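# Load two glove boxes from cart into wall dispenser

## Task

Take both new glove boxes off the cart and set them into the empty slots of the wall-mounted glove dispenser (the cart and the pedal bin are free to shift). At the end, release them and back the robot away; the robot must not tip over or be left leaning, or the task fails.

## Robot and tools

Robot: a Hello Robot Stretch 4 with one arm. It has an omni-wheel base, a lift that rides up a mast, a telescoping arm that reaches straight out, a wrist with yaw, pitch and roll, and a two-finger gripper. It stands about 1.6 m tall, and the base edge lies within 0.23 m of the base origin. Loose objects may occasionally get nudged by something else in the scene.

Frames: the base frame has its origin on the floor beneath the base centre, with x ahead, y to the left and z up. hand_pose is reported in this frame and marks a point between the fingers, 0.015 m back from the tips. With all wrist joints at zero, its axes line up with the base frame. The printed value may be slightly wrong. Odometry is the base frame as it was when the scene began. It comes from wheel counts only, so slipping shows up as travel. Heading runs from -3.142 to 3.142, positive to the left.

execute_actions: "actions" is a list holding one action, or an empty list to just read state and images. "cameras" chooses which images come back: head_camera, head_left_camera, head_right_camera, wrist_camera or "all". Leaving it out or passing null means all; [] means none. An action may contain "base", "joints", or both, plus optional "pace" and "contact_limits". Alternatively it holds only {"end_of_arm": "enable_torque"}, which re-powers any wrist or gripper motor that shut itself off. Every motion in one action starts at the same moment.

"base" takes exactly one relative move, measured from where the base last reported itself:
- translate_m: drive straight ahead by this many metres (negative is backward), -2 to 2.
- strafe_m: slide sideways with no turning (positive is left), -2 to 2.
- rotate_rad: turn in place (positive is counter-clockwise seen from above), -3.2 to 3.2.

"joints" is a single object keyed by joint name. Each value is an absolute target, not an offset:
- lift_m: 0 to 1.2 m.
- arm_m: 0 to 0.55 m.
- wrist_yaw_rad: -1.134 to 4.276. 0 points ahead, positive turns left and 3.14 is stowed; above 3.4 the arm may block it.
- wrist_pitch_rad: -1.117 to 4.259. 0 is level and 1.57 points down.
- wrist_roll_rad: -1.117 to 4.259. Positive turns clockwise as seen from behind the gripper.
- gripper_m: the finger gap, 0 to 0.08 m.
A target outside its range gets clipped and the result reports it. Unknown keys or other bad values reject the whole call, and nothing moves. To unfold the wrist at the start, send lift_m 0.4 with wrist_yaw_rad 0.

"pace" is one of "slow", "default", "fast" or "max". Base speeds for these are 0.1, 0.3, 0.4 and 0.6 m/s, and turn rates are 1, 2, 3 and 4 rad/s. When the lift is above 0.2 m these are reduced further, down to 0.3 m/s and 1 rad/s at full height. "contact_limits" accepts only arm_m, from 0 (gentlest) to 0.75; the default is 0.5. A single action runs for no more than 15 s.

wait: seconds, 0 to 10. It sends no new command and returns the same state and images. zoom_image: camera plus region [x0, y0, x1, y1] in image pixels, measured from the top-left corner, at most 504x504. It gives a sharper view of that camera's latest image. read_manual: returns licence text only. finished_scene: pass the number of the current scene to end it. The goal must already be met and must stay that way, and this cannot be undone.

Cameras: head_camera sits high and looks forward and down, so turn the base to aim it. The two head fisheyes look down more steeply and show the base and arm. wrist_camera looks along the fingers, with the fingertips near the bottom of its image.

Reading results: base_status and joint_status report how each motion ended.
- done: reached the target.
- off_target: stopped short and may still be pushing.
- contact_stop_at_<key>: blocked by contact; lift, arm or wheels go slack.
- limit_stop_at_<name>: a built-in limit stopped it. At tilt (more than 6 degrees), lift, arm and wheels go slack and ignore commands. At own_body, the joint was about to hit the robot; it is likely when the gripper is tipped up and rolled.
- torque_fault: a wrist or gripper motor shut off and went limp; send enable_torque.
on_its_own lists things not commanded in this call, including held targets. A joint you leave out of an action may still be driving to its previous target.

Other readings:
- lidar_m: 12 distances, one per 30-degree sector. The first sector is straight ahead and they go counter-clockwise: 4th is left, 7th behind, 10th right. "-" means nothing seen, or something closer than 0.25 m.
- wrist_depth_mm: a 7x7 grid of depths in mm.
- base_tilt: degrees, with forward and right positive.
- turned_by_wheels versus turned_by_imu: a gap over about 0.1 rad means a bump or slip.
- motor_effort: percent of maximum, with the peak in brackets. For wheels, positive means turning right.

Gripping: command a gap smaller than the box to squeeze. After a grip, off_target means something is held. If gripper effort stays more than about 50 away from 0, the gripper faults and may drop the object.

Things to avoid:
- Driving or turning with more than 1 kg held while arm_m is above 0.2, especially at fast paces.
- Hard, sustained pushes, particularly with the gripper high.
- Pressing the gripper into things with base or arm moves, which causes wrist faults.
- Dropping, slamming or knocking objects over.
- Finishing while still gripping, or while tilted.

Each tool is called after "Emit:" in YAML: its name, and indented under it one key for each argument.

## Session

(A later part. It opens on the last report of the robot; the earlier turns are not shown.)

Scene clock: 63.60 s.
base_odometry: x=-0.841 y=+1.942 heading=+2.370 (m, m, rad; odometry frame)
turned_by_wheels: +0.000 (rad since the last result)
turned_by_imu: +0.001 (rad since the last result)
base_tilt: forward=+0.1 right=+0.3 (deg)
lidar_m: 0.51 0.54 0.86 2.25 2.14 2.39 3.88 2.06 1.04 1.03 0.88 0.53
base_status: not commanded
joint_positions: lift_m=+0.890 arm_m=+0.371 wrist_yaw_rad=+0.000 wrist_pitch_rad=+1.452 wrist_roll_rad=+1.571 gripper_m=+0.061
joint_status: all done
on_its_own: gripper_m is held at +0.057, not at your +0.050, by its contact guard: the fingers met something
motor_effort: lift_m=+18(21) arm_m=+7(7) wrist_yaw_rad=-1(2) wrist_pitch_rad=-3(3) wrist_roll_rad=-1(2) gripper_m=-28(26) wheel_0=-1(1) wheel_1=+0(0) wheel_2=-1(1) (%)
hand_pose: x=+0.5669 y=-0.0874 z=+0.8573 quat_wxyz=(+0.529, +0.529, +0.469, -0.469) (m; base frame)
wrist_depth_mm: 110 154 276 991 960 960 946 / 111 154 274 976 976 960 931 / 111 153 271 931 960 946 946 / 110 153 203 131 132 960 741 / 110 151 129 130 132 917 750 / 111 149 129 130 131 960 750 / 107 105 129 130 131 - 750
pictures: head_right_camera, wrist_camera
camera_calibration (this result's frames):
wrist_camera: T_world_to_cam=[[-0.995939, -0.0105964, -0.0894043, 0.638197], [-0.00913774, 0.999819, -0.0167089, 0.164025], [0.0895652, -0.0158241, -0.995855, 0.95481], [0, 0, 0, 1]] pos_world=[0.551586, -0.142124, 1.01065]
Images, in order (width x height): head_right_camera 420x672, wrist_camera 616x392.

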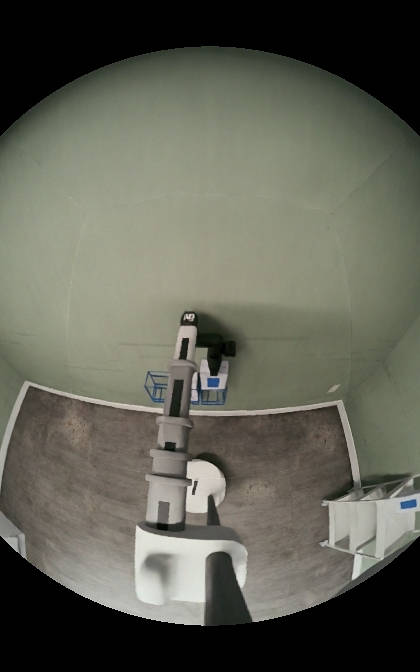

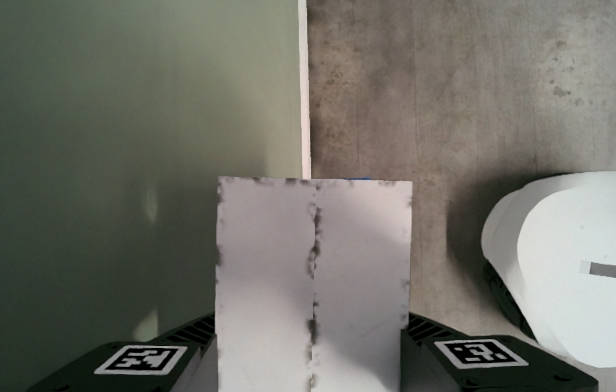

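Emit:
execute_actions:
  actions:
    - {"joints": {"lift_m": 0.77}, "pace": "slow"}
  cameras: ["wrist_camera", "head_right_camera"]

Emit:
zoom_image:
  camera: "head_right_camera"
  region: [130, 300, 270, 420]

Scene clock: 65.90 s.
base_odometry: x=-0.841 y=+1.942 heading=+2.370 (m, m, rad; odometry frame)
turned_by_wheels: +0.000 (rad since the last result)
turned_by_imu: +0.001 (rad since the last result)
base_tilt: forward=+0.1 right=+0.2 (deg)
lidar_m: 0.49 0.54 0.86 2.26 2.13 2.41 3.87 2.06 1.02 1.05 0.89 0.53
base_status: not commanded
joint_positions: lift_m=+0.770 arm_m=+0.371 wrist_yaw_rad=+0.000 wrist_pitch_rad=+1.452 wrist_roll_rad=+1.571 gripper_m=+0.061
joint_status: all done
on_its_own: gripper_m is held at +0.057, not at your +0.050, by its contact guard: the fingers met something
motor_effort: lift_m=+18(17) arm_m=+7(7) wrist_yaw_rad=+0(3) wrist_pitch_rad=-2(3) wrist_roll_rad=-2(1) gripper_m=-28(25) wheel_0=-1(1) wheel_1=+0(0) wheel_2=-1(0) (%)
hand_pose: x=+0.5669 y=-0.0874 z=+0.7373 quat_wxyz=(+0.529, +0.529, +0.469, -0.469) (m; base frame)
wrist_depth_mm: 110 154 278 878 854 842 831 / 110 154 274 866 854 842 842 / 110 154 273 878 854 842 831 / 110 153 183 130 132 831 691 / 109 151 130 130 132 831 634 / 111 150 129 130 131 842 627 / 107 105 129 130 131 - 640
pictures: head_right_camera, wrist_camera
camera_calibration (this result's frames):
wrist_camera: T_world_to_cam=[[-0.995934, -0.0105966, -0.0894599, 0.627521], [-0.00913704, 0.999819, -0.0167095, 0.162021], [0.0896207, -0.0158241, -0.99585, 0.835282], [0, 0, 0, 1]] pos_world=[0.551591, -0.142124, 0.890661]
Images, in order (width x height): head_right_camera 420x672, wrist_camera 616x392.

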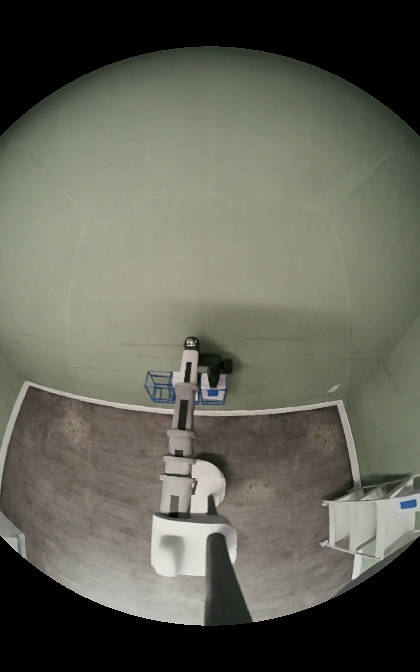

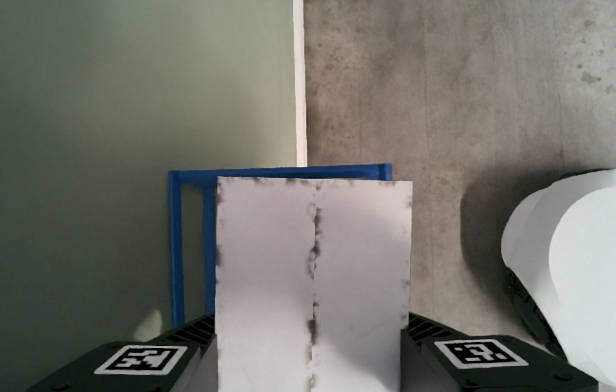

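Region (130, 300, 270, 420) of head_right_camera's 420x672 image, scaled by 3.600, with more detail than that image has; it fills the top 432 rows of this view, and the rest is white.

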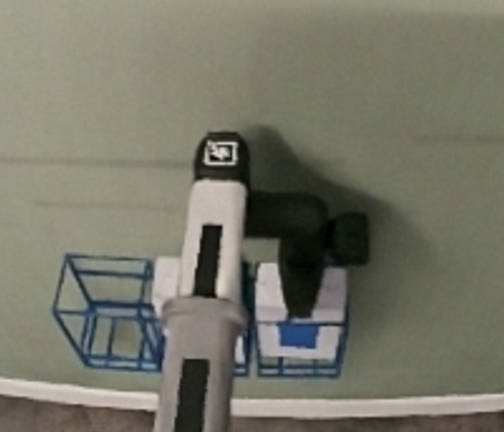

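Emit:
execute_actions:
  actions:
    - {"joints": {"lift_m": 0.75}, "pace": "slow"}
  cameras: ["wrist_camera"]

Scene clock: 67.57 s.
base_odometry: x=-0.841 y=+1.942 heading=+2.370 (m, m, rad; odometry frame)
turned_by_wheels: +0.000 (rad since the last result)
turned_by_imu: +0.001 (rad since the last result)
base_tilt: forward=+0.1 right=+0.3 (deg)
lidar_m: 0.47 0.53 0.87 2.26 2.15 2.40 3.86 2.06 1.05 1.05 0.86 0.52
base_status: not commanded
joint_positions: lift_m=+0.751 arm_m=+0.371 wrist_yaw_rad=+0.000 wrist_pitch_rad=+1.452 wrist_roll_rad=+1.571 gripper_m=+0.061
joint_status: all done
on_its_own: gripper_m is held at +0.057, not at your +0.050, by its contact guard: the fingers met something
motor_effort: lift_m=+13(16) arm_m=+7(7) wrist_yaw_rad=-1(1) wrist_pitch_rad=-5(5) wrist_roll_rad=-1(1) gripper_m=-27(29) wheel_0=-1(1) wheel_1=+0(0) wheel_2=+0(0) (%)
hand_pose: x=+0.5668 y=-0.0874 z=+0.7178 quat_wxyz=(+0.529, +0.529, +0.469, -0.470) (m; base frame)
wrist_depth_mm: 112 152 271 854 854 831 820 / 112 152 268 854 842 820 809 / 112 152 267 854 831 831 820 / 112 151 167 130 131 831 707 / 111 150 129 130 131 831 615 / 110 148 129 130 131 831 627 / 106 105 129 130 130 - 640
pictures: wrist_camera
camera_calibration (this result's frames):
wrist_camera: T_world_to_cam=[[-0.995985, -0.0105972, -0.0888961, 0.625279], [-0.00914699, 0.999819, -0.0167046, 0.161695], [0.089057, -0.0158244, -0.995901, 0.816168], [0, 0, 0, 1]] pos_world=[0.551562, -0.142124, 0.871108]
Images, in order (width x height): wrist_camera 616x392.

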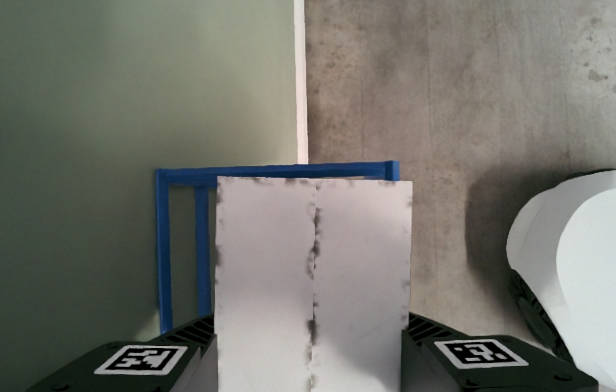

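Emit:
execute_actions:
  actions:
    - {"joints": {"gripper_m": 0.078}}
  cameras: ["wrist_camera"]

Emit:
execute_actions:
  actions:
    - {"joints": {"lift_m": 0.85}, "pace": "default"}
  cameras: ["wrist_camera", "head_right_camera"]

Scene clock: 69.67 s.
base_odometry: x=-0.841 y=+1.942 heading=+2.370 (m, m, rad; odometry frame)
turned_by_wheels: +0.000 (rad since the last result)
turned_by_imu: +0.001 (rad since the last result)
base_tilt: forward=+0.1 right=+0.2 (deg)
lidar_m: 0.50 0.53 0.85 2.27 2.15 2.41 3.88 2.04 1.06 1.03 0.88 0.52
base_status: not commanded
joint_positions: lift_m=+0.751 arm_m=+0.371 wrist_yaw_rad=+0.005 wrist_pitch_rad=+1.439 wrist_roll_rad=+1.571 gripper_m=+0.078
joint_status: all done
on_its_own: wrist_pitch_rad is at rest, and its effort (+36) is outside its rest range (-23 to +23)
motor_effort: lift_m=+14(14) arm_m=+3(7) wrist_yaw_rad=-12(14) wrist_pitch_rad=+36(36) wrist_roll_rad=-1(1) gripper_m=+8(27) wheel_0=-1(1) wheel_1=+0(0) wheel_2=+2(2) (%)
hand_pose: x=+0.5708 y=-0.0873 z=+0.7180 quat_wxyz=(+0.533, +0.531, +0.467, -0.465) (m; base frame)
wrist_depth_mm: 107 141 244 788 831 820 809 / 107 141 242 778 854 809 820 / 107 141 243 778 842 809 809 / 107 140 131 131 163 820 759 / 106 139 131 131 161 820 621 / 105 137 131 130 142 831 627 / - 104 130 130 129 107 -
pictures: wrist_camera
camera_calibration (this result's frames):
wrist_camera: T_world_to_cam=[[-0.994627, -0.0154149, -0.102365, 0.637739], [-0.0137608, 0.999763, -0.0168448, 0.164333], [0.1026, -0.0153457, -0.994604, 0.807483], [0, 0, 0, 1]] pos_world=[0.553726, -0.142072, 0.871177]
Images, in order (width x height): wrist_camera 616x392.

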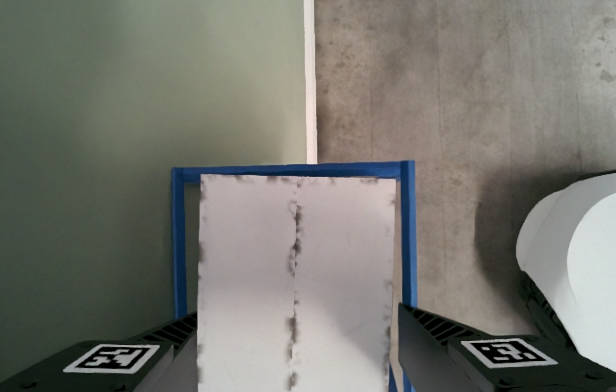

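Scene clock: 71.10 s.
base_odometry: x=-0.841 y=+1.942 heading=+2.370 (m, m, rad; odometry frame)
turned_by_wheels: +0.000 (rad since the last result)
turned_by_imu: +0.001 (rad since the last result)
base_tilt: forward=+0.1 right=+0.3 (deg)
lidar_m: 0.49 0.55 0.87 2.30 2.14 2.39 3.88 2.01 1.04 1.02 0.87 0.53
base_status: not commanded
joint_positions: lift_m=+0.850 arm_m=+0.372 wrist_yaw_rad=+0.000 wrist_pitch_rad=+1.451 wrist_roll_rad=+1.571 gripper_m=+0.078
joint_status: all done
motor_effort: lift_m=+26(27) arm_m=+3(3) wrist_yaw_rad=-2(15) wrist_pitch_rad=-1(37) wrist_roll_rad=-1(1) gripper_m=+2(8) wheel_0=-2(1) wheel_1=+1(0) wheel_2=+1(2) (%)
hand_pose: x=+0.5679 y=-0.0874 z=+0.8167 quat_wxyz=(+0.529, +0.529, +0.469, -0.469) (m; base frame)
wrist_depth_mm: 111 151 270 946 946 917 917 / 111 151 268 904 946 931 931 / 111 151 266 878 917 931 904 / 111 151 230 263 946 931 723 / 110 148 229 227 931 917 699 / 109 146 229 226 946 917 699 / - 104 228 225 285 107 -
pictures: head_right_camera, wrist_camera
camera_calibration (this result's frames):
wrist_camera: T_world_to_cam=[[-0.995863, -0.0111798, -0.0901758, 0.636041], [-0.00970842, 0.999813, -0.0167389, 0.163693], [0.090346, -0.0157942, -0.995785, 0.913762], [0, 0, 0, 1]] pos_world=[0.552444, -0.14212, 0.970007]
Images, in order (width x height): head_right_camera 420x672, wrist_camera 616x392.

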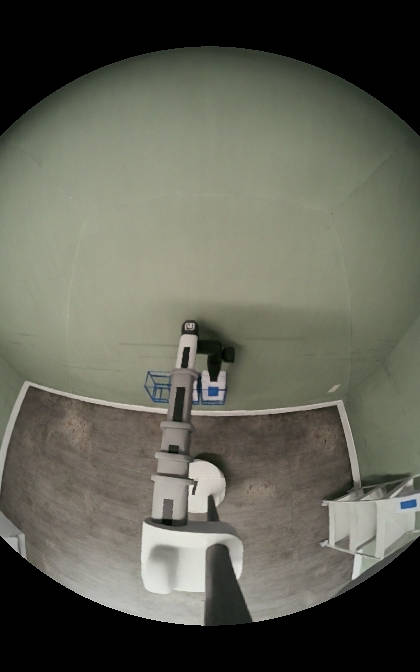

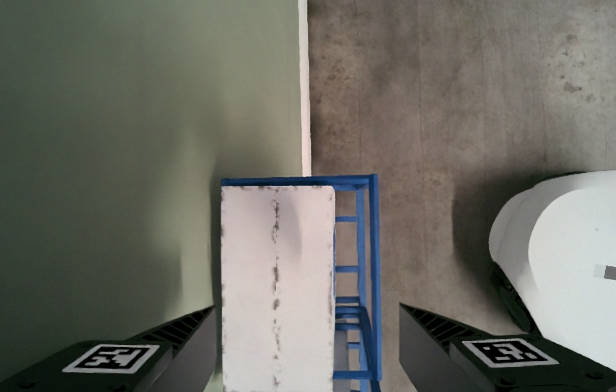

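Emit:
execute_actions:
  actions:
    - {"base": {"rotate_rad": -1.822}, "joints": {"lift_m": 1.06, "arm_m": 0.15, "wrist_pitch_rad": 1.571, "wrist_roll_rad": 1.32, "gripper_m": 0.08}, "pace": "fast"}
  cameras: ["head_camera"]

Emit:
execute_actions:
  actions:
    - {"base": {"translate_m": 0.7}, "joints": {"arm_m": 0.36}, "pace": "fast"}
  cameras: ["wrist_camera", "head_right_camera"]

Scene clock: 76.73 s.
base_odometry: x=-0.841 y=+1.942 heading=+0.548 (m, m, rad; odometry frame)
turned_by_wheels: -1.822 (rad since the last result)
turned_by_imu: -1.810 (rad since the last result)
base_tilt: forward=+0.1 right=+0.3 (deg)
lidar_m: 1.03 1.30 0.72 0.53 0.50 0.71 1.24 2.25 2.12 3.30 2.94 1.17
base_status: done
joint_positions: lift_m=+1.060 arm_m=+0.151 wrist_yaw_rad=+0.000 wrist_pitch_rad=+1.571 wrist_roll_rad=+1.320 gripper_m=+0.080
joint_status: all done
motor_effort: lift_m=+26(28) arm_m=-7(8) wrist_yaw_rad=-1(3) wrist_pitch_rad=+0(2) wrist_roll_rad=-2(6) gripper_m=+5(3) wheel_0=+0(7) wheel_1=-1(7) wheel_2=+1(7) (%)
hand_pose: x=+0.3221 y=-0.0874 z=+1.0252 quat_wxyz=(+0.559, +0.434, +0.559, -0.434) (m; base frame)
wrist_depth_mm: 1118 1138 1138 1138 1138 1160 1182 / 1138 1138 1138 1138 1160 1160 1182 / 1118 1138 1138 1138 1160 1160 1205 / 1118 1138 1138 1160 1160 1160 1205 / 1098 1138 1138 1138 960 946 1182 / 1118 1138 1160 1160 960 976 1182 / 1118 108 1160 1160 976 107 -
pictures: head_camera
Images, in order (width x height): head_camera 420x560.

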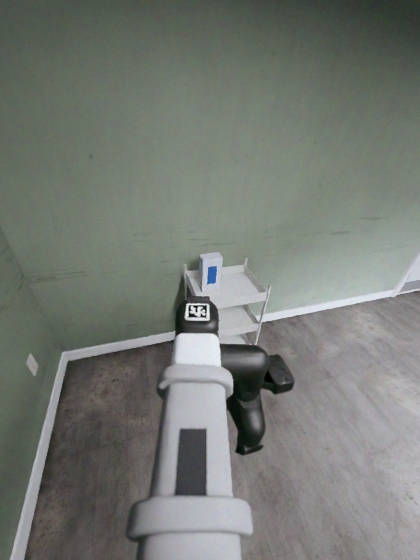

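Scene clock: 80.27 s.
base_odometry: x=-0.244 y=+2.307 heading=+0.548 (m, m, rad; odometry frame)
turned_by_wheels: +0.000 (rad since the last result)
turned_by_imu: -0.001 (rad since the last result)
base_tilt: forward=+0.1 right=+0.2 (deg)
lidar_m: 0.32 0.72 0.84 0.80 0.79 0.88 1.63 2.58 2.71 3.47 1.56 0.38
base_status: done
joint_positions: lift_m=+1.060 arm_m=+0.359 wrist_yaw_rad=+0.000 wrist_pitch_rad=+1.571 wrist_roll_rad=+1.320 gripper_m=+0.080
joint_status: all done
motor_effort: lift_m=+26(26) arm_m=+7(8) wrist_yaw_rad=+1(1) wrist_pitch_rad=+1(2) wrist_roll_rad=-1(1) gripper_m=+4(3) wheel_0=-1(5) wheel_1=-1(7) wheel_2=+0(10) (%)
hand_pose: x=+0.5297 y=-0.0874 z=+1.0252 quat_wxyz=(+0.559, +0.433, +0.559, -0.434) (m; base frame)
wrist_depth_mm: 439 500 500 512 508 1160 1160 / 427 504 504 508 512 1138 1229 / 427 500 508 508 512 1182 1160 / 421 504 500 512 517 1160 1160 / 418 480 270 504 512 960 1160 / 410 473 268 504 512 960 991 / 377 108 268 1138 477 107 -
pictures: head_right_camera, wrist_camera
camera_calibration (this result's frames):
wrist_camera: T_world_to_cam=[[-0.96551, -0.258692, 0.0294872, 0.456428], [-0.259215, 0.965695, -0.0154942, 0.294723], [-0.0244674, -0.0226033, -0.999445, 1.18884], [0, 0, 0, 1]] pos_world=[0.54617, -0.139667, 1.17929]
Images, in order (width x height): head_right_camera 420x672, wrist_camera 616x392.

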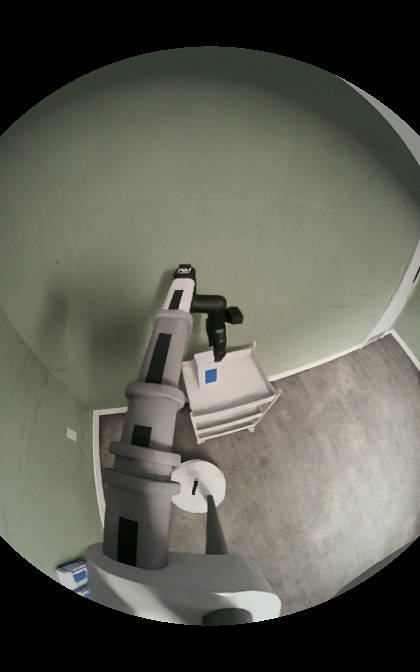

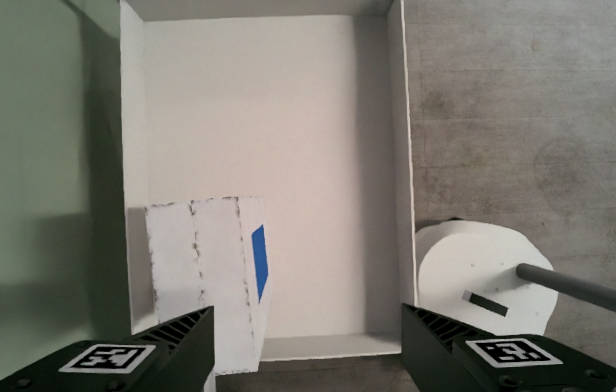

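Emit:
execute_actions:
  actions:
    - {"base": {"strafe_m": 0.025}, "joints": {"arm_m": 0.427, "wrist_roll_rad": 1.22, "lift_m": 1.0}, "pace": "fast"}
  cameras: ["wrist_camera"]

Scene clock: 83.67 s.
base_odometry: x=-0.257 y=+2.328 heading=+0.548 (m, m, rad; odometry frame)
turned_by_wheels: +0.000 (rad since the last result)
turned_by_imu: +0.001 (rad since the last result)
base_tilt: forward=+0.1 right=+0.3 (deg)
lidar_m: 0.34 0.71 0.84 0.78 0.77 0.90 1.58 2.60 2.71 3.55 1.54 0.38
base_status: done
joint_positions: lift_m=+1.000 arm_m=+0.426 wrist_yaw_rad=+0.000 wrist_pitch_rad=+1.571 wrist_roll_rad=+1.220 gripper_m=+0.080
joint_status: all done
motor_effort: lift_m=+17(23) arm_m=+7(7) wrist_yaw_rad=+1(2) wrist_pitch_rad=+1(1) wrist_roll_rad=-2(3) gripper_m=+3(2) wheel_0=+1(8) wheel_1=+0(7) wheel_2=+0(0) (%)
hand_pose: x=+0.5967 y=-0.0874 z=+0.9659 quat_wxyz=(+0.580, +0.405, +0.580, -0.405) (m; base frame)
wrist_depth_mm: 294 433 445 449 449 455 1118 / 296 445 445 449 452 455 1138 / 298 459 445 449 449 455 1118 / 303 469 445 213 449 452 1138 / 307 473 445 213 452 449 1138 / 309 445 442 212 455 452 904 / 286 108 211 212 303 107 -
pictures: wrist_camera
camera_calibration (this result's frames):
wrist_camera: T_world_to_cam=[[-0.934978, -0.353484, 0.0294074, 0.496435], [-0.354021, 0.935109, -0.0155167, 0.365087], [-0.0220142, -0.0249186, -0.999447, 1.12955], [0, 0, 0, 1]] pos_world=[0.618271, -0.137767, 1.11999]
Images, in order (width x height): wrist_camera 616x392.

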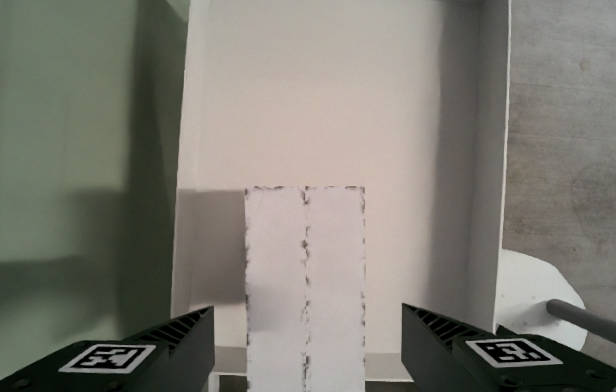

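Emit:
execute_actions:
  actions:
    - {"joints": {"lift_m": 0.924}, "pace": "default"}
  cameras: []

Emit:
execute_actions:
  actions:
    - {"joints": {"gripper_m": 0.05}}
  cameras: ["wrist_camera"]

Scene clock: 85.73 s.
base_odometry: x=-0.257 y=+2.328 heading=+0.548 (m, m, rad; odometry frame)
turned_by_wheels: +0.000 (rad since the last result)
turned_by_imu: +0.001 (rad since the last result)
base_tilt: forward=+0.1 right=+0.3 (deg)
lidar_m: 0.34 0.71 0.84 0.75 0.78 0.84 1.56 2.60 2.71 3.50 1.54 0.39
base_status: not commanded
joint_positions: lift_m=+0.924 arm_m=+0.426 wrist_yaw_rad=+0.000 wrist_pitch_rad=+1.571 wrist_roll_rad=+1.220 gripper_m=+0.080
joint_status: all done
motor_effort: lift_m=+16(18) arm_m=+7(7) wrist_yaw_rad=-3(0) wrist_pitch_rad=+2(1) wrist_roll_rad=-2(2) gripper_m=+2(1) wheel_0=+1(1) wheel_1=+0(0) wheel_2=+0(0) (%)
hand_pose: x=+0.5967 y=-0.0874 z=+0.8900 quat_wxyz=(+0.580, +0.405, +0.580, -0.405) (m; base frame)
wrist_depth_mm: 294 404 368 373 377 379 1042 / 293 384 370 373 377 379 1060 / 300 392 370 373 377 379 1042 / 306 402 368 137 375 379 1060 / 307 407 136 137 138 379 1060 / 309 387 136 136 138 377 831 / 285 108 136 136 137 107 -
pictures: none
No camera images: the call's "cameras" was empty. Leave "cameras" out to get every camera's image.

Scene clock: 86.70 s.
base_odometry: x=-0.257 y=+2.328 heading=+0.548 (m, m, rad; odometry frame)
turned_by_wheels: +0.000 (rad since the last result)
turned_by_imu: +0.000 (rad since the last result)
base_tilt: forward=+0.1 right=+0.3 (deg)
lidar_m: 0.33 0.72 0.84 0.76 0.76 0.85 1.56 2.60 2.71 3.52 1.54 0.39
base_status: not commanded
joint_positions: lift_m=+0.924 arm_m=+0.426 wrist_yaw_rad=+0.000 wrist_pitch_rad=+1.571 wrist_roll_rad=+1.220 gripper_m=+0.061
joint_status: gripper_m off_target (ended at +0.061, target +0.050)
on_its_own: gripper_m is held at +0.057, not at your +0.050, by its contact guard: the fingers met something
motor_effort: lift_m=+16(16) arm_m=+7(7) wrist_yaw_rad=+0(1) wrist_pitch_rad=+0(1) wrist_roll_rad=-2(1) gripper_m=-28(28) wheel_0=+1(1) wheel_1=+0(0) wheel_2=+0(0) (%)
hand_pose: x=+0.5966 y=-0.0874 z=+0.8900 quat_wxyz=(+0.579, +0.405, +0.580, -0.405) (m; base frame)
wrist_depth_mm: 294 404 370 375 377 379 1042 / 296 387 373 373 377 379 1025 / 300 394 368 375 375 382 1042 / 306 399 368 137 377 377 1042 / 307 404 136 136 138 377 1042 / 310 384 136 136 137 379 831 / 301 105 134 137 137 - 842
pictures: wrist_camera
camera_calibration (this result's frames):
wrist_camera: T_world_to_cam=[[-0.934978, -0.353458, 0.0297111, 0.498342], [-0.354001, 0.935118, -0.0154017, 0.363772], [-0.0223395, -0.024918, -0.99944, 1.05383], [0, 0, 0, 1]] pos_world=[0.618257, -0.137767, 1.04404]
Images, in order (width x height): wrist_camera 616x392.

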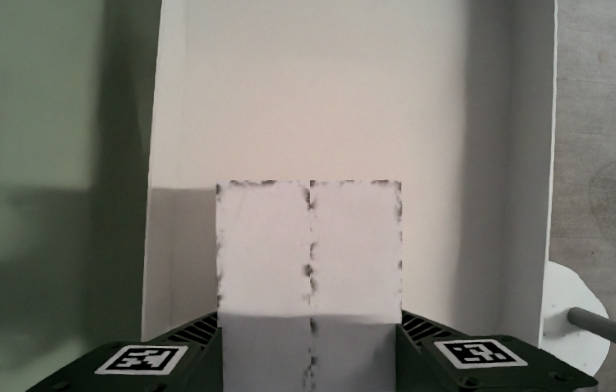

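Emit:
execute_actions:
  actions:
    - {"joints": {"lift_m": 1.06}, "pace": "default"}
  cameras: []

Emit:
execute_actions:
  actions:
    - {"base": {"translate_m": -1.01}, "joints": {"arm_m": 0.1, "wrist_roll_rad": 1.571}, "pace": "fast"}
  cameras: []

Emit:
execute_actions:
  actions:
    - {"base": {"rotate_rad": 1.822}, "joints": {"lift_m": 1.0}, "pace": "default"}

Scene clock: 91.37 s.
base_odometry: x=-0.257 y=+2.328 heading=+0.548 (m, m, rad; odometry frame)
turned_by_wheels: +0.000 (rad since the last result)
turned_by_imu: +0.002 (rad since the last result)
base_tilt: forward=+0.1 right=+0.3 (deg)
lidar_m: 0.33 0.71 0.85 0.79 0.77 0.87 1.57 2.61 2.73 3.54 1.54 0.39
base_status: not commanded
joint_positions: lift_m=+1.059 arm_m=+0.426 wrist_yaw_rad=+0.000 wrist_pitch_rad=+1.571 wrist_roll_rad=+1.220 gripper_m=+0.061
joint_status: all done
on_its_own: gripper_m is held at +0.057, not at your +0.050, by its contact guard: the fingers met something
motor_effort: lift_m=+29(28) arm_m=+7(7) wrist_yaw_rad=-1(1) wrist_pitch_rad=+0(1) wrist_roll_rad=-2(2) gripper_m=-25(27) wheel_0=+1(1) wheel_1=+0(0) wheel_2=+0(0) (%)
hand_pose: x=+0.5967 y=-0.0874 z=+1.0250 quat_wxyz=(+0.580, +0.405, +0.580, -0.405) (m; base frame)
wrist_depth_mm: 296 433 504 504 508 842 1182 / 296 449 504 504 508 1138 1229 / 300 462 500 508 512 1205 1182 / 304 466 439 137 508 1160 1205 / 309 477 136 137 138 946 1160 / 312 480 136 137 138 931 946 / 304 105 135 138 137 - 1182
pictures: none
No camera images: the call's "cameras" was empty. Leave "cameras" out to get every camera's image.

Scene clock: 95.80 s.
base_odometry: x=-1.119 y=+1.802 heading=+0.548 (m, m, rad; odometry frame)
turned_by_wheels: +0.000 (rad since the last result)
turned_by_imu: +0.005 (rad since the last result)
base_tilt: forward=+0.1 right=+0.3 (deg)
lidar_m: 0.27 1.07 0.49 0.40 0.48 0.61 0.99 1.96 1.94 2.73 3.52 0.25
base_status: done
joint_positions: lift_m=+1.059 arm_m=+0.101 wrist_yaw_rad=+0.000 wrist_pitch_rad=+1.571 wrist_roll_rad=+1.571 gripper_m=+0.061
joint_status: all done
on_its_own: gripper_m is held at +0.057, not at your +0.050, by its contact guard: the fingers met something
motor_effort: lift_m=+28(28) arm_m=-7(8) wrist_yaw_rad=+0(5) wrist_pitch_rad=+0(5) wrist_roll_rad=-1(5) gripper_m=-26(26) wheel_0=+0(5) wheel_1=-2(5) wheel_2=+0(10) (%)
hand_pose: x=+0.2721 y=-0.0874 z=+1.0250 quat_wxyz=(+0.500, +0.500, +0.500, -0.500) (m; base frame)
wrist_depth_mm: 1118 1118 1138 1138 1182 1182 1182 / 1138 1118 1160 1160 1160 1182 1182 / 1118 1160 1118 1160 1182 1160 1160 / 1118 1138 1118 137 960 1182 1182 / 1078 1118 136 137 138 976 1160 / 1118 1160 136 137 138 1182 1182 / 1098 105 134 137 137 - 1182
pictures: none
No camera images: the call's "cameras" was empty. Leave "cameras" out to get every camera's image.

Scene clock: 98.37 s.
base_odometry: x=-1.119 y=+1.802 heading=+2.369 (m, m, rad; odometry frame)
turned_by_wheels: +1.822 (rad since the last result)
turned_by_imu: +1.812 (rad since the last result)
base_tilt: forward=+0.1 right=+0.3 (deg)
lidar_m: 0.25 0.51 0.69 1.85 2.02 1.99 - 2.47 1.36 1.49 0.57 0.25
base_status: done
joint_positions: lift_m=+1.000 arm_m=+0.101 wrist_yaw_rad=+0.000 wrist_pitch_rad=+1.571 wrist_roll_rad=+1.571 gripper_m=+0.061
joint_status: all done
on_its_own: gripper_m is held at +0.057, not at your +0.050, by its contact guard: the fingers met something
motor_effort: lift_m=+19(24) arm_m=-7(7) wrist_yaw_rad=-1(1) wrist_pitch_rad=+2(2) wrist_roll_rad=-1(1) gripper_m=-28(26) wheel_0=-1(6) wheel_1=+0(6) wheel_2=-2(6) (%)
hand_pose: x=+0.2722 y=-0.0874 z=+0.9658 quat_wxyz=(+0.500, +0.500, +0.500, -0.500) (m; base frame)
wrist_depth_mm: 368 407 1098 1098 1118 1098 1138 / 368 387 1098 1118 1118 1118 1118 / 366 387 1098 1118 1098 1118 1160 / 368 469 492 138 891 1118 1138 / 382 535 136 137 138 904 1138 / 375 535 136 137 138 1118 1138 / 357 105 134 137 138 - 1118
pictures: head_camera, head_left_camera, head_right_camera, wrist_camera
camera_calibration (this result's frames):
wrist_camera: T_world_to_cam=[[-0.999517, -0.0105118, 0.0292502, 0.24073], [-0.0109691, 0.999819, -0.0155148, 0.162491], [-0.0290819, -0.0158281, -0.999452, 1.125], [0, 0, 0, 1]] pos_world=[0.275113, -0.142125, 1.11986]
Images, in order (width x height): head_camera 420x560, head_left_camera 420x672, head_right_camera 420x672, wrist_camera 616x392.

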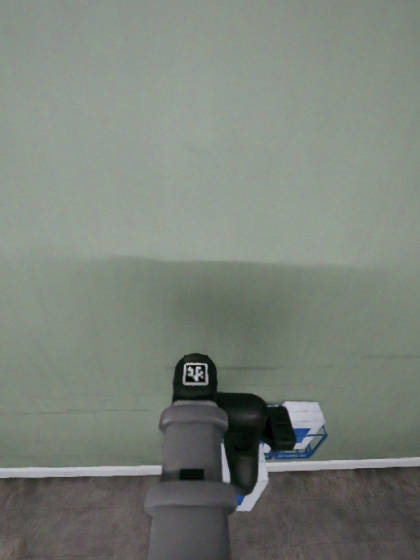

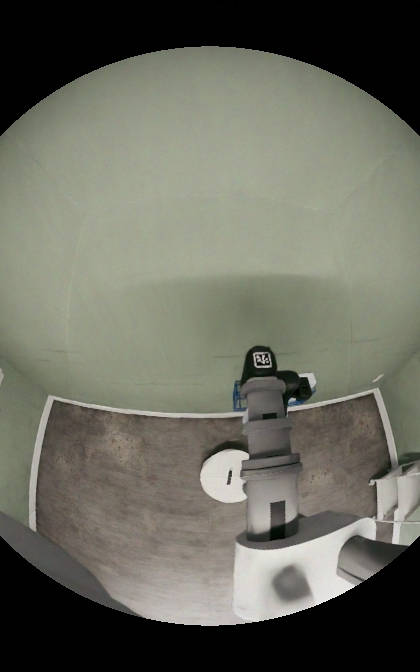

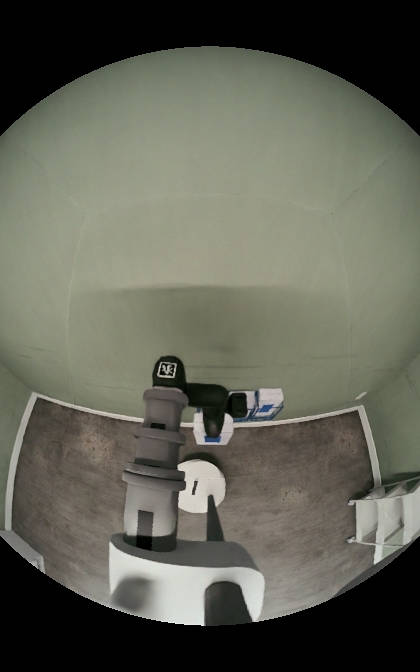

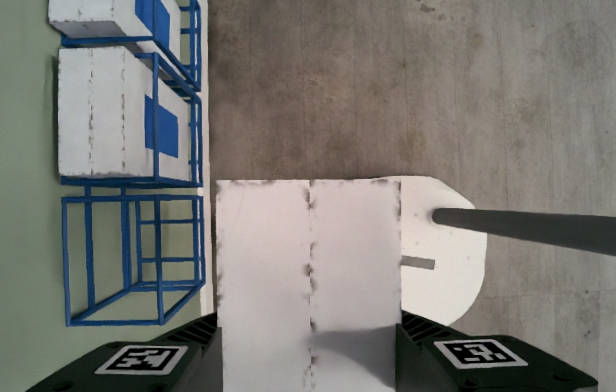

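Emit:
execute_actions:
  actions:
    - {"base": {"strafe_m": 0.012}, "joints": {"arm_m": 0.257, "wrist_pitch_rad": 1.451}, "pace": "default"}
  cameras: ["wrist_camera", "head_right_camera"]

Emit:
zoom_image:
  camera: "head_right_camera"
  region: [140, 320, 300, 450]

Scene clock: 101.23 s.
base_odometry: x=-1.128 y=+1.794 heading=+2.369 (m, m, rad; odometry frame)
turned_by_wheels: +0.000 (rad since the last result)
turned_by_imu: +0.001 (rad since the last result)
base_tilt: forward=+0.1 right=+0.3 (deg)
lidar_m: 0.40 0.51 0.70 1.86 2.00 1.97 - 2.47 1.37 1.47 0.59 0.41
base_status: done
joint_positions: lift_m=+1.000 arm_m=+0.256 wrist_yaw_rad=+0.000 wrist_pitch_rad=+1.452 wrist_roll_rad=+1.571 gripper_m=+0.061
joint_status: all done
on_its_own: gripper_m is held at +0.057, not at your +0.050, by its contact guard: the fingers met something
motor_effort: lift_m=+19(19) arm_m=+7(7) wrist_yaw_rad=+0(1) wrist_pitch_rad=-1(9) wrist_roll_rad=-1(1) gripper_m=-27(27) wheel_0=+1(6) wheel_1=+1(6) wheel_2=-1(3) (%)
hand_pose: x=+0.4519 y=-0.0874 z=+0.9673 quat_wxyz=(+0.529, +0.529, +0.469, -0.469) (m; base frame)
wrist_depth_mm: 115 160 287 394 1078 1060 1060 / 112 160 285 377 1078 1042 1025 / 112 160 283 375 1078 1078 1042 / 114 159 212 137 1078 866 842 / 114 157 136 137 138 866 854 / 113 156 136 137 138 866 854 / 107 105 134 137 138 - 1025
pictures: head_right_camera, wrist_camera
camera_calibration (this result's frames):
wrist_camera: T_world_to_cam=[[-0.995914, -0.0107053, -0.0896647, 0.533766], [-0.00924175, 0.999817, -0.0167213, 0.164871], [0.0898274, -0.0158244, -0.995832, 1.07449], [0, 0, 0, 1]] pos_world=[0.43659, -0.142124, 1.12063]
Images, in order (width x height): head_right_camera 420x672, wrist_camera 616x392.

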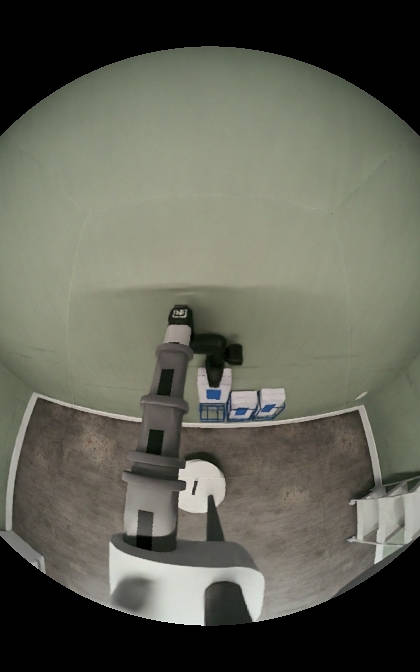

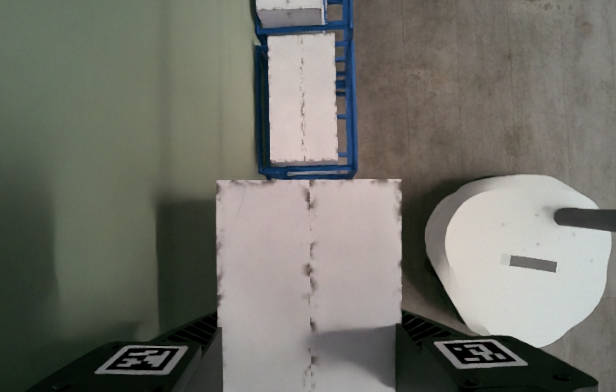

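Region (140, 320, 300, 450) of head_right_camera's 420x672 image, scaled by 3.150, with more detail than that image has; it fills the top 410 rows of this view, and the rest is white.

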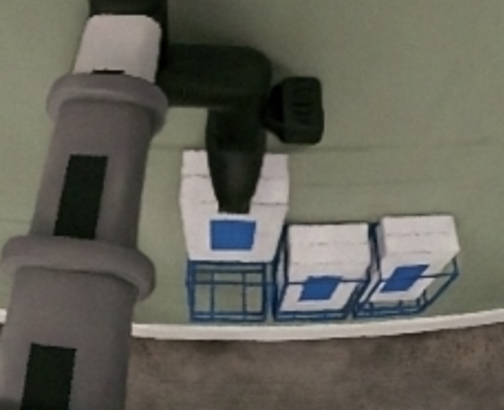

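Emit:
execute_actions:
  actions:
    - {"joints": {"lift_m": 0.88, "arm_m": 0.26}, "pace": "slow"}
  cameras: ["wrist_camera"]

Emit:
execute_actions:
  actions:
    - {"joints": {"lift_m": 0.762}, "pace": "slow"}
  cameras: ["wrist_camera", "head_right_camera"]

Scene clock: 103.93 s.
base_odometry: x=-1.128 y=+1.794 heading=+2.369 (m, m, rad; odometry frame)
turned_by_wheels: +0.000 (rad since the last result)
turned_by_imu: +0.001 (rad since the last result)
base_tilt: forward=+0.1 right=+0.3 (deg)
lidar_m: 0.38 0.51 0.69 1.86 1.99 1.99 - 2.50 1.34 1.49 0.59 0.41
base_status: not commanded
joint_positions: lift_m=+0.880 arm_m=+0.259 wrist_yaw_rad=+0.000 wrist_pitch_rad=+1.452 wrist_roll_rad=+1.571 gripper_m=+0.061
joint_status: all done
on_its_own: gripper_m is held at +0.057, not at your +0.050, by its contact guard: the fingers met something
motor_effort: lift_m=+18(17) arm_m=+7(7) wrist_yaw_rad=+0(3) wrist_pitch_rad=-1(2) wrist_roll_rad=+0(1) gripper_m=-28(27) wheel_0=+1(0) wheel_1=+1(1) wheel_2=-1(1) (%)
hand_pose: x=+0.4549 y=-0.0874 z=+0.8473 quat_wxyz=(+0.529, +0.529, +0.469, -0.469) (m; base frame)
wrist_depth_mm: 111 155 258 256 976 931 931 / 111 155 257 257 976 946 917 / 111 154 259 258 960 960 931 / 111 153 204 137 976 778 732 / 110 153 137 137 138 750 732 / 111 151 136 137 138 759 723 / 107 105 134 137 137 - 732
pictures: wrist_camera
camera_calibration (this result's frames):
wrist_camera: T_world_to_cam=[[-0.995929, -0.0107045, -0.0895055, 0.5258], [-0.00924366, 0.999817, -0.0167199, 0.162892], [0.0896682, -0.0158244, -0.995846, 0.954844], [0, 0, 0, 1]] pos_world=[0.439546, -0.142124, 1.00066]
Images, in order (width x height): wrist_camera 616x392.

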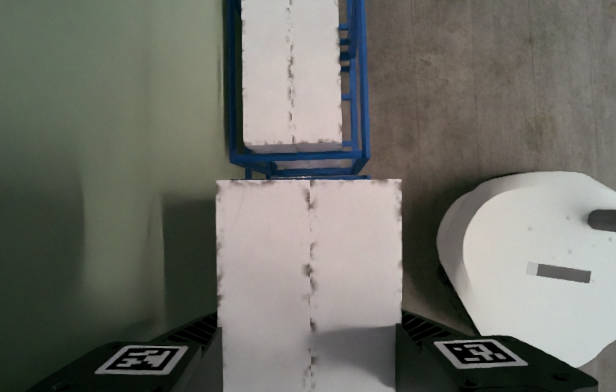

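Scene clock: 105.77 s.
base_odometry: x=-1.128 y=+1.794 heading=+2.369 (m, m, rad; odometry frame)
turned_by_wheels: +0.000 (rad since the last result)
turned_by_imu: +0.001 (rad since the last result)
base_tilt: forward=+0.1 right=+0.3 (deg)
lidar_m: 0.40 0.50 0.69 1.88 2.02 1.98 - 2.48 1.35 1.48 0.58 0.42
base_status: not commanded
joint_positions: lift_m=+0.762 arm_m=+0.259 wrist_yaw_rad=+0.000 wrist_pitch_rad=+1.452 wrist_roll_rad=+1.571 gripper_m=+0.061
joint_status: all done
on_its_own: gripper_m is held at +0.057, not at your +0.050, by its contact guard: the fingers met something
motor_effort: lift_m=+18(12) arm_m=+7(7) wrist_yaw_rad=-1(2) wrist_pitch_rad=-3(4) wrist_roll_rad=-1(1) gripper_m=-26(27) wheel_0=+0(0) wheel_1=+1(1) wheel_2=-1(1) (%)
hand_pose: x=+0.4548 y=-0.0874 z=+0.7294 quat_wxyz=(+0.529, +0.529, +0.469, -0.469) (m; base frame)
wrist_depth_mm: 111 145 142 139 866 842 820 / 111 146 142 139 854 831 842 / 111 154 210 240 854 854 842 / 110 153 178 137 174 842 634 / 110 152 136 137 138 647 627 / 111 150 136 137 138 647 615 / 107 105 134 137 137 - 627
pictures: head_right_camera, wrist_camera
camera_calibration (this result's frames):
wrist_camera: T_world_to_cam=[[-0.995945, -0.0107048, -0.0893274, 0.515086], [-0.00924697, 0.999817, -0.0167184, 0.16092], [0.0894901, -0.0158246, -0.995862, 0.837501], [0, 0, 0, 1]] pos_world=[0.439537, -0.142124, 0.882737]
Images, in order (width x height): head_right_camera 420x672, wrist_camera 616x392.

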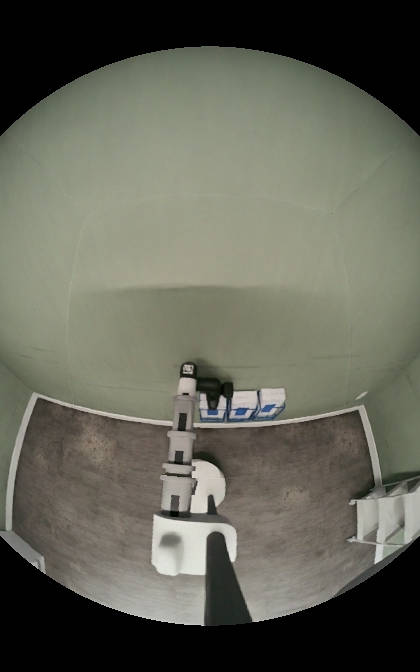

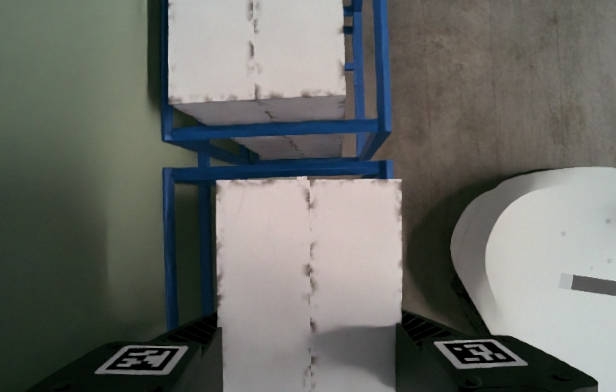

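Emit:
execute_actions:
  actions:
    - {"joints": {"gripper_m": 0.078}}
  cameras: ["wrist_camera"]

Emit:
execute_actions:
  actions:
    - {"joints": {"lift_m": 0.86}, "pace": "default"}
  cameras: ["wrist_camera"]

Emit:
execute_actions:
  actions:
    - {"base": {"translate_m": -0.4}, "joints": {"arm_m": 0.0}, "pace": "fast"}

Scene clock: 107.37 s.
base_odometry: x=-1.128 y=+1.794 heading=+2.369 (m, m, rad; odometry frame)
turned_by_wheels: +0.000 (rad since the last result)
turned_by_imu: +0.001 (rad since the last result)
base_tilt: forward=+0.1 right=+0.2 (deg)
lidar_m: 0.40 0.48 0.70 1.87 2.00 1.98 - 2.50 1.34 1.45 0.59 0.42
base_status: not commanded
joint_positions: lift_m=+0.762 arm_m=+0.259 wrist_yaw_rad=+0.000 wrist_pitch_rad=+1.451 wrist_roll_rad=+1.571 gripper_m=+0.078
joint_status: all done
motor_effort: lift_m=+17(17) arm_m=+7(7) wrist_yaw_rad=-1(2) wrist_pitch_rad=-1(3) wrist_roll_rad=-1(1) gripper_m=+3(26) wheel_0=+0(0) wheel_1=+1(1) wheel_2=-1(1) (%)
hand_pose: x=+0.4550 y=-0.0874 z=+0.7294 quat_wxyz=(+0.529, +0.529, +0.469, -0.469) (m; base frame)
wrist_depth_mm: 110 153 142 140 854 831 831 / 110 154 142 140 854 831 831 / 110 153 222 241 842 842 809 / 110 152 139 139 854 842 627 / 112 151 139 139 174 647 627 / 111 149 139 139 172 647 621 / - 104 139 139 139 107 -
pictures: wrist_camera
camera_calibration (this result's frames):
wrist_camera: T_world_to_cam=[[-0.99588, -0.0107173, -0.0900413, 0.515758], [-0.00924754, 0.999817, -0.0167247, 0.160926], [0.0902041, -0.0158231, -0.995798, 0.837131], [0, 0, 0, 1]] pos_world=[0.439609, -0.142123, 0.882744]
Images, in order (width x height): wrist_camera 616x392.

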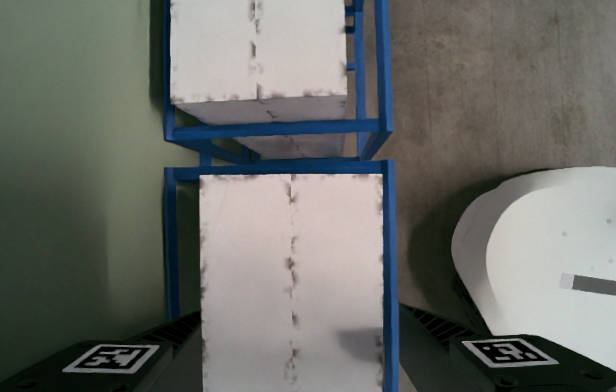

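Scene clock: 108.80 s.
base_odometry: x=-1.128 y=+1.794 heading=+2.369 (m, m, rad; odometry frame)
turned_by_wheels: +0.000 (rad since the last result)
turned_by_imu: +0.001 (rad since the last result)
base_tilt: forward=+0.1 right=+0.2 (deg)
lidar_m: 0.39 0.50 0.68 1.88 2.00 1.99 - 2.49 1.34 1.49 0.59 0.42
base_status: not commanded
joint_positions: lift_m=+0.860 arm_m=+0.259 wrist_yaw_rad=+0.000 wrist_pitch_rad=+1.451 wrist_roll_rad=+1.571 gripper_m=+0.078
joint_status: all done
motor_effort: lift_m=+27(27) arm_m=+7(7) wrist_yaw_rad=-1(1) wrist_pitch_rad=+0(0) wrist_roll_rad=-1(1) gripper_m=+2(3) wheel_0=+0(0) wheel_1=+1(1) wheel_2=-1(1) (%)
hand_pose: x=+0.4550 y=-0.0874 z=+0.8267 quat_wxyz=(+0.529, +0.529, +0.469, -0.469) (m; base frame)
wrist_depth_mm: 110 154 239 238 931 931 904 / 110 154 240 236 946 946 931 / 110 153 244 242 960 946 917 / 110 153 241 241 931 798 723 / 112 151 238 236 931 723 707 / 111 149 238 236 946 732 707 / - 104 237 234 603 107 -
pictures: wrist_camera
camera_calibration (this result's frames):
wrist_camera: T_world_to_cam=[[-0.99588, -0.0107165, -0.0900413, 0.524515], [-0.00924675, 0.999817, -0.0167247, 0.162552], [0.0902041, -0.0158232, -0.995798, 0.933971], [0, 0, 0, 1]] pos_world=[0.43961, -0.142123, 0.979992]
Images, in order (width x height): wrist_camera 616x392.

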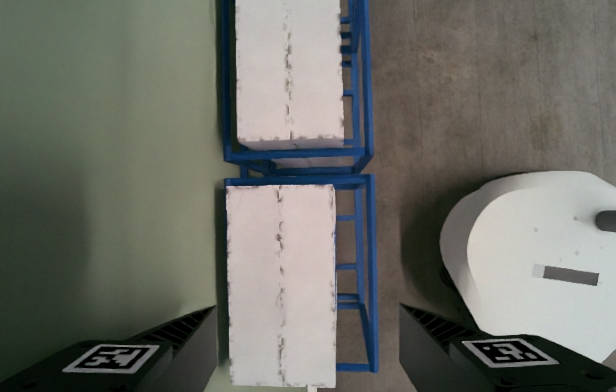

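Scene clock: 111.27 s.
base_odometry: x=-0.841 y=+1.514 heading=+2.369 (m, m, rad; odometry frame)
turned_by_wheels: +0.000 (rad since the last result)
turned_by_imu: +0.002 (rad since the last result)
base_tilt: forward=+0.1 right=+0.3 (deg)
lidar_m: 0.78 0.91 1.26 1.99 1.69 1.98 3.50 2.50 1.37 1.29 1.29 0.83
base_status: done
joint_positions: lift_m=+0.860 arm_m=+0.001 wrist_yaw_rad=+0.000 wrist_pitch_rad=+1.451 wrist_roll_rad=+1.571 gripper_m=+0.078
joint_status: all done
motor_effort: lift_m=+26(26) arm_m=-7(7) wrist_yaw_rad=+0(1) wrist_pitch_rad=-1(1) wrist_roll_rad=-2(2) gripper_m=+3(2) wheel_0=+0(6) wheel_1=-1(6) wheel_2=-1(10) (%)
hand_pose: x=+0.1974 y=-0.0874 z=+0.8267 quat_wxyz=(+0.529, +0.529, +0.469, -0.469) (m; base frame)
wrist_depth_mm: 960 991 991 960 946 917 904 / 960 1025 991 976 960 931 917 / 960 1008 960 960 946 931 917 / 960 991 1008 976 732 741 904 / 946 1008 960 960 732 732 904 / 931 1008 960 960 741 723 917 / 854 104 976 976 750 106 -
pictures: head_camera, head_left_camera, head_right_camera, wrist_camera
camera_calibration (this result's frames):
wrist_camera: T_world_to_cam=[[-0.995906, -0.010398, -0.0897977, 0.267815], [-0.00893201, 0.99982, -0.016712, 0.160105], [0.0899553, -0.0158415, -0.99582, 0.957309], [0, 0, 0, 1]] pos_world=[0.182033, -0.142126, 0.980032]
Images, in order (width x height): head_camera 420x560, head_left_camera 420x672, head_right_camera 420x672, wrist_camera 616x392.

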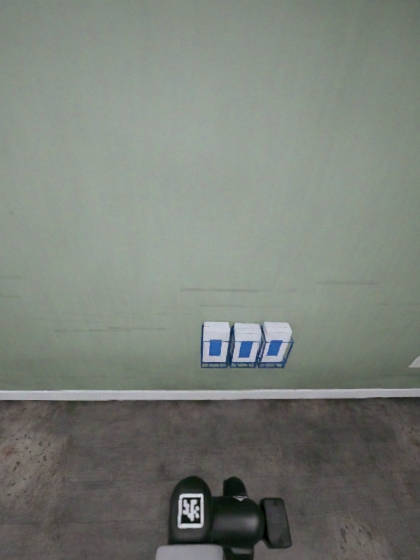

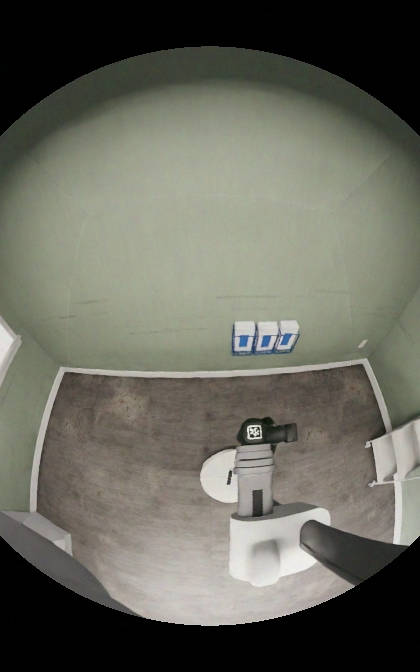

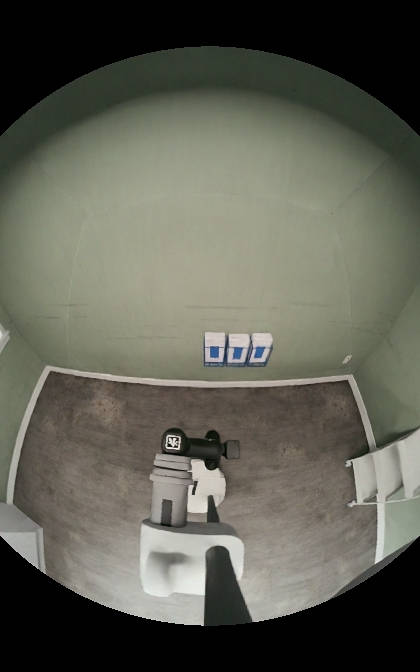

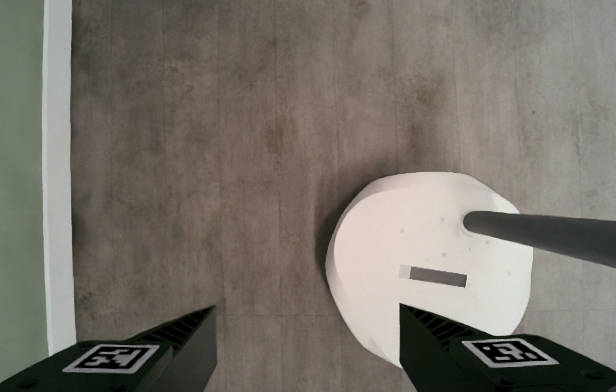

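All three slots are filled and the robot is clear of the dispenser, so I'm ending scene 1.

Emit:
finished_scene:
  scene: 1

The scene is finished: the task was done.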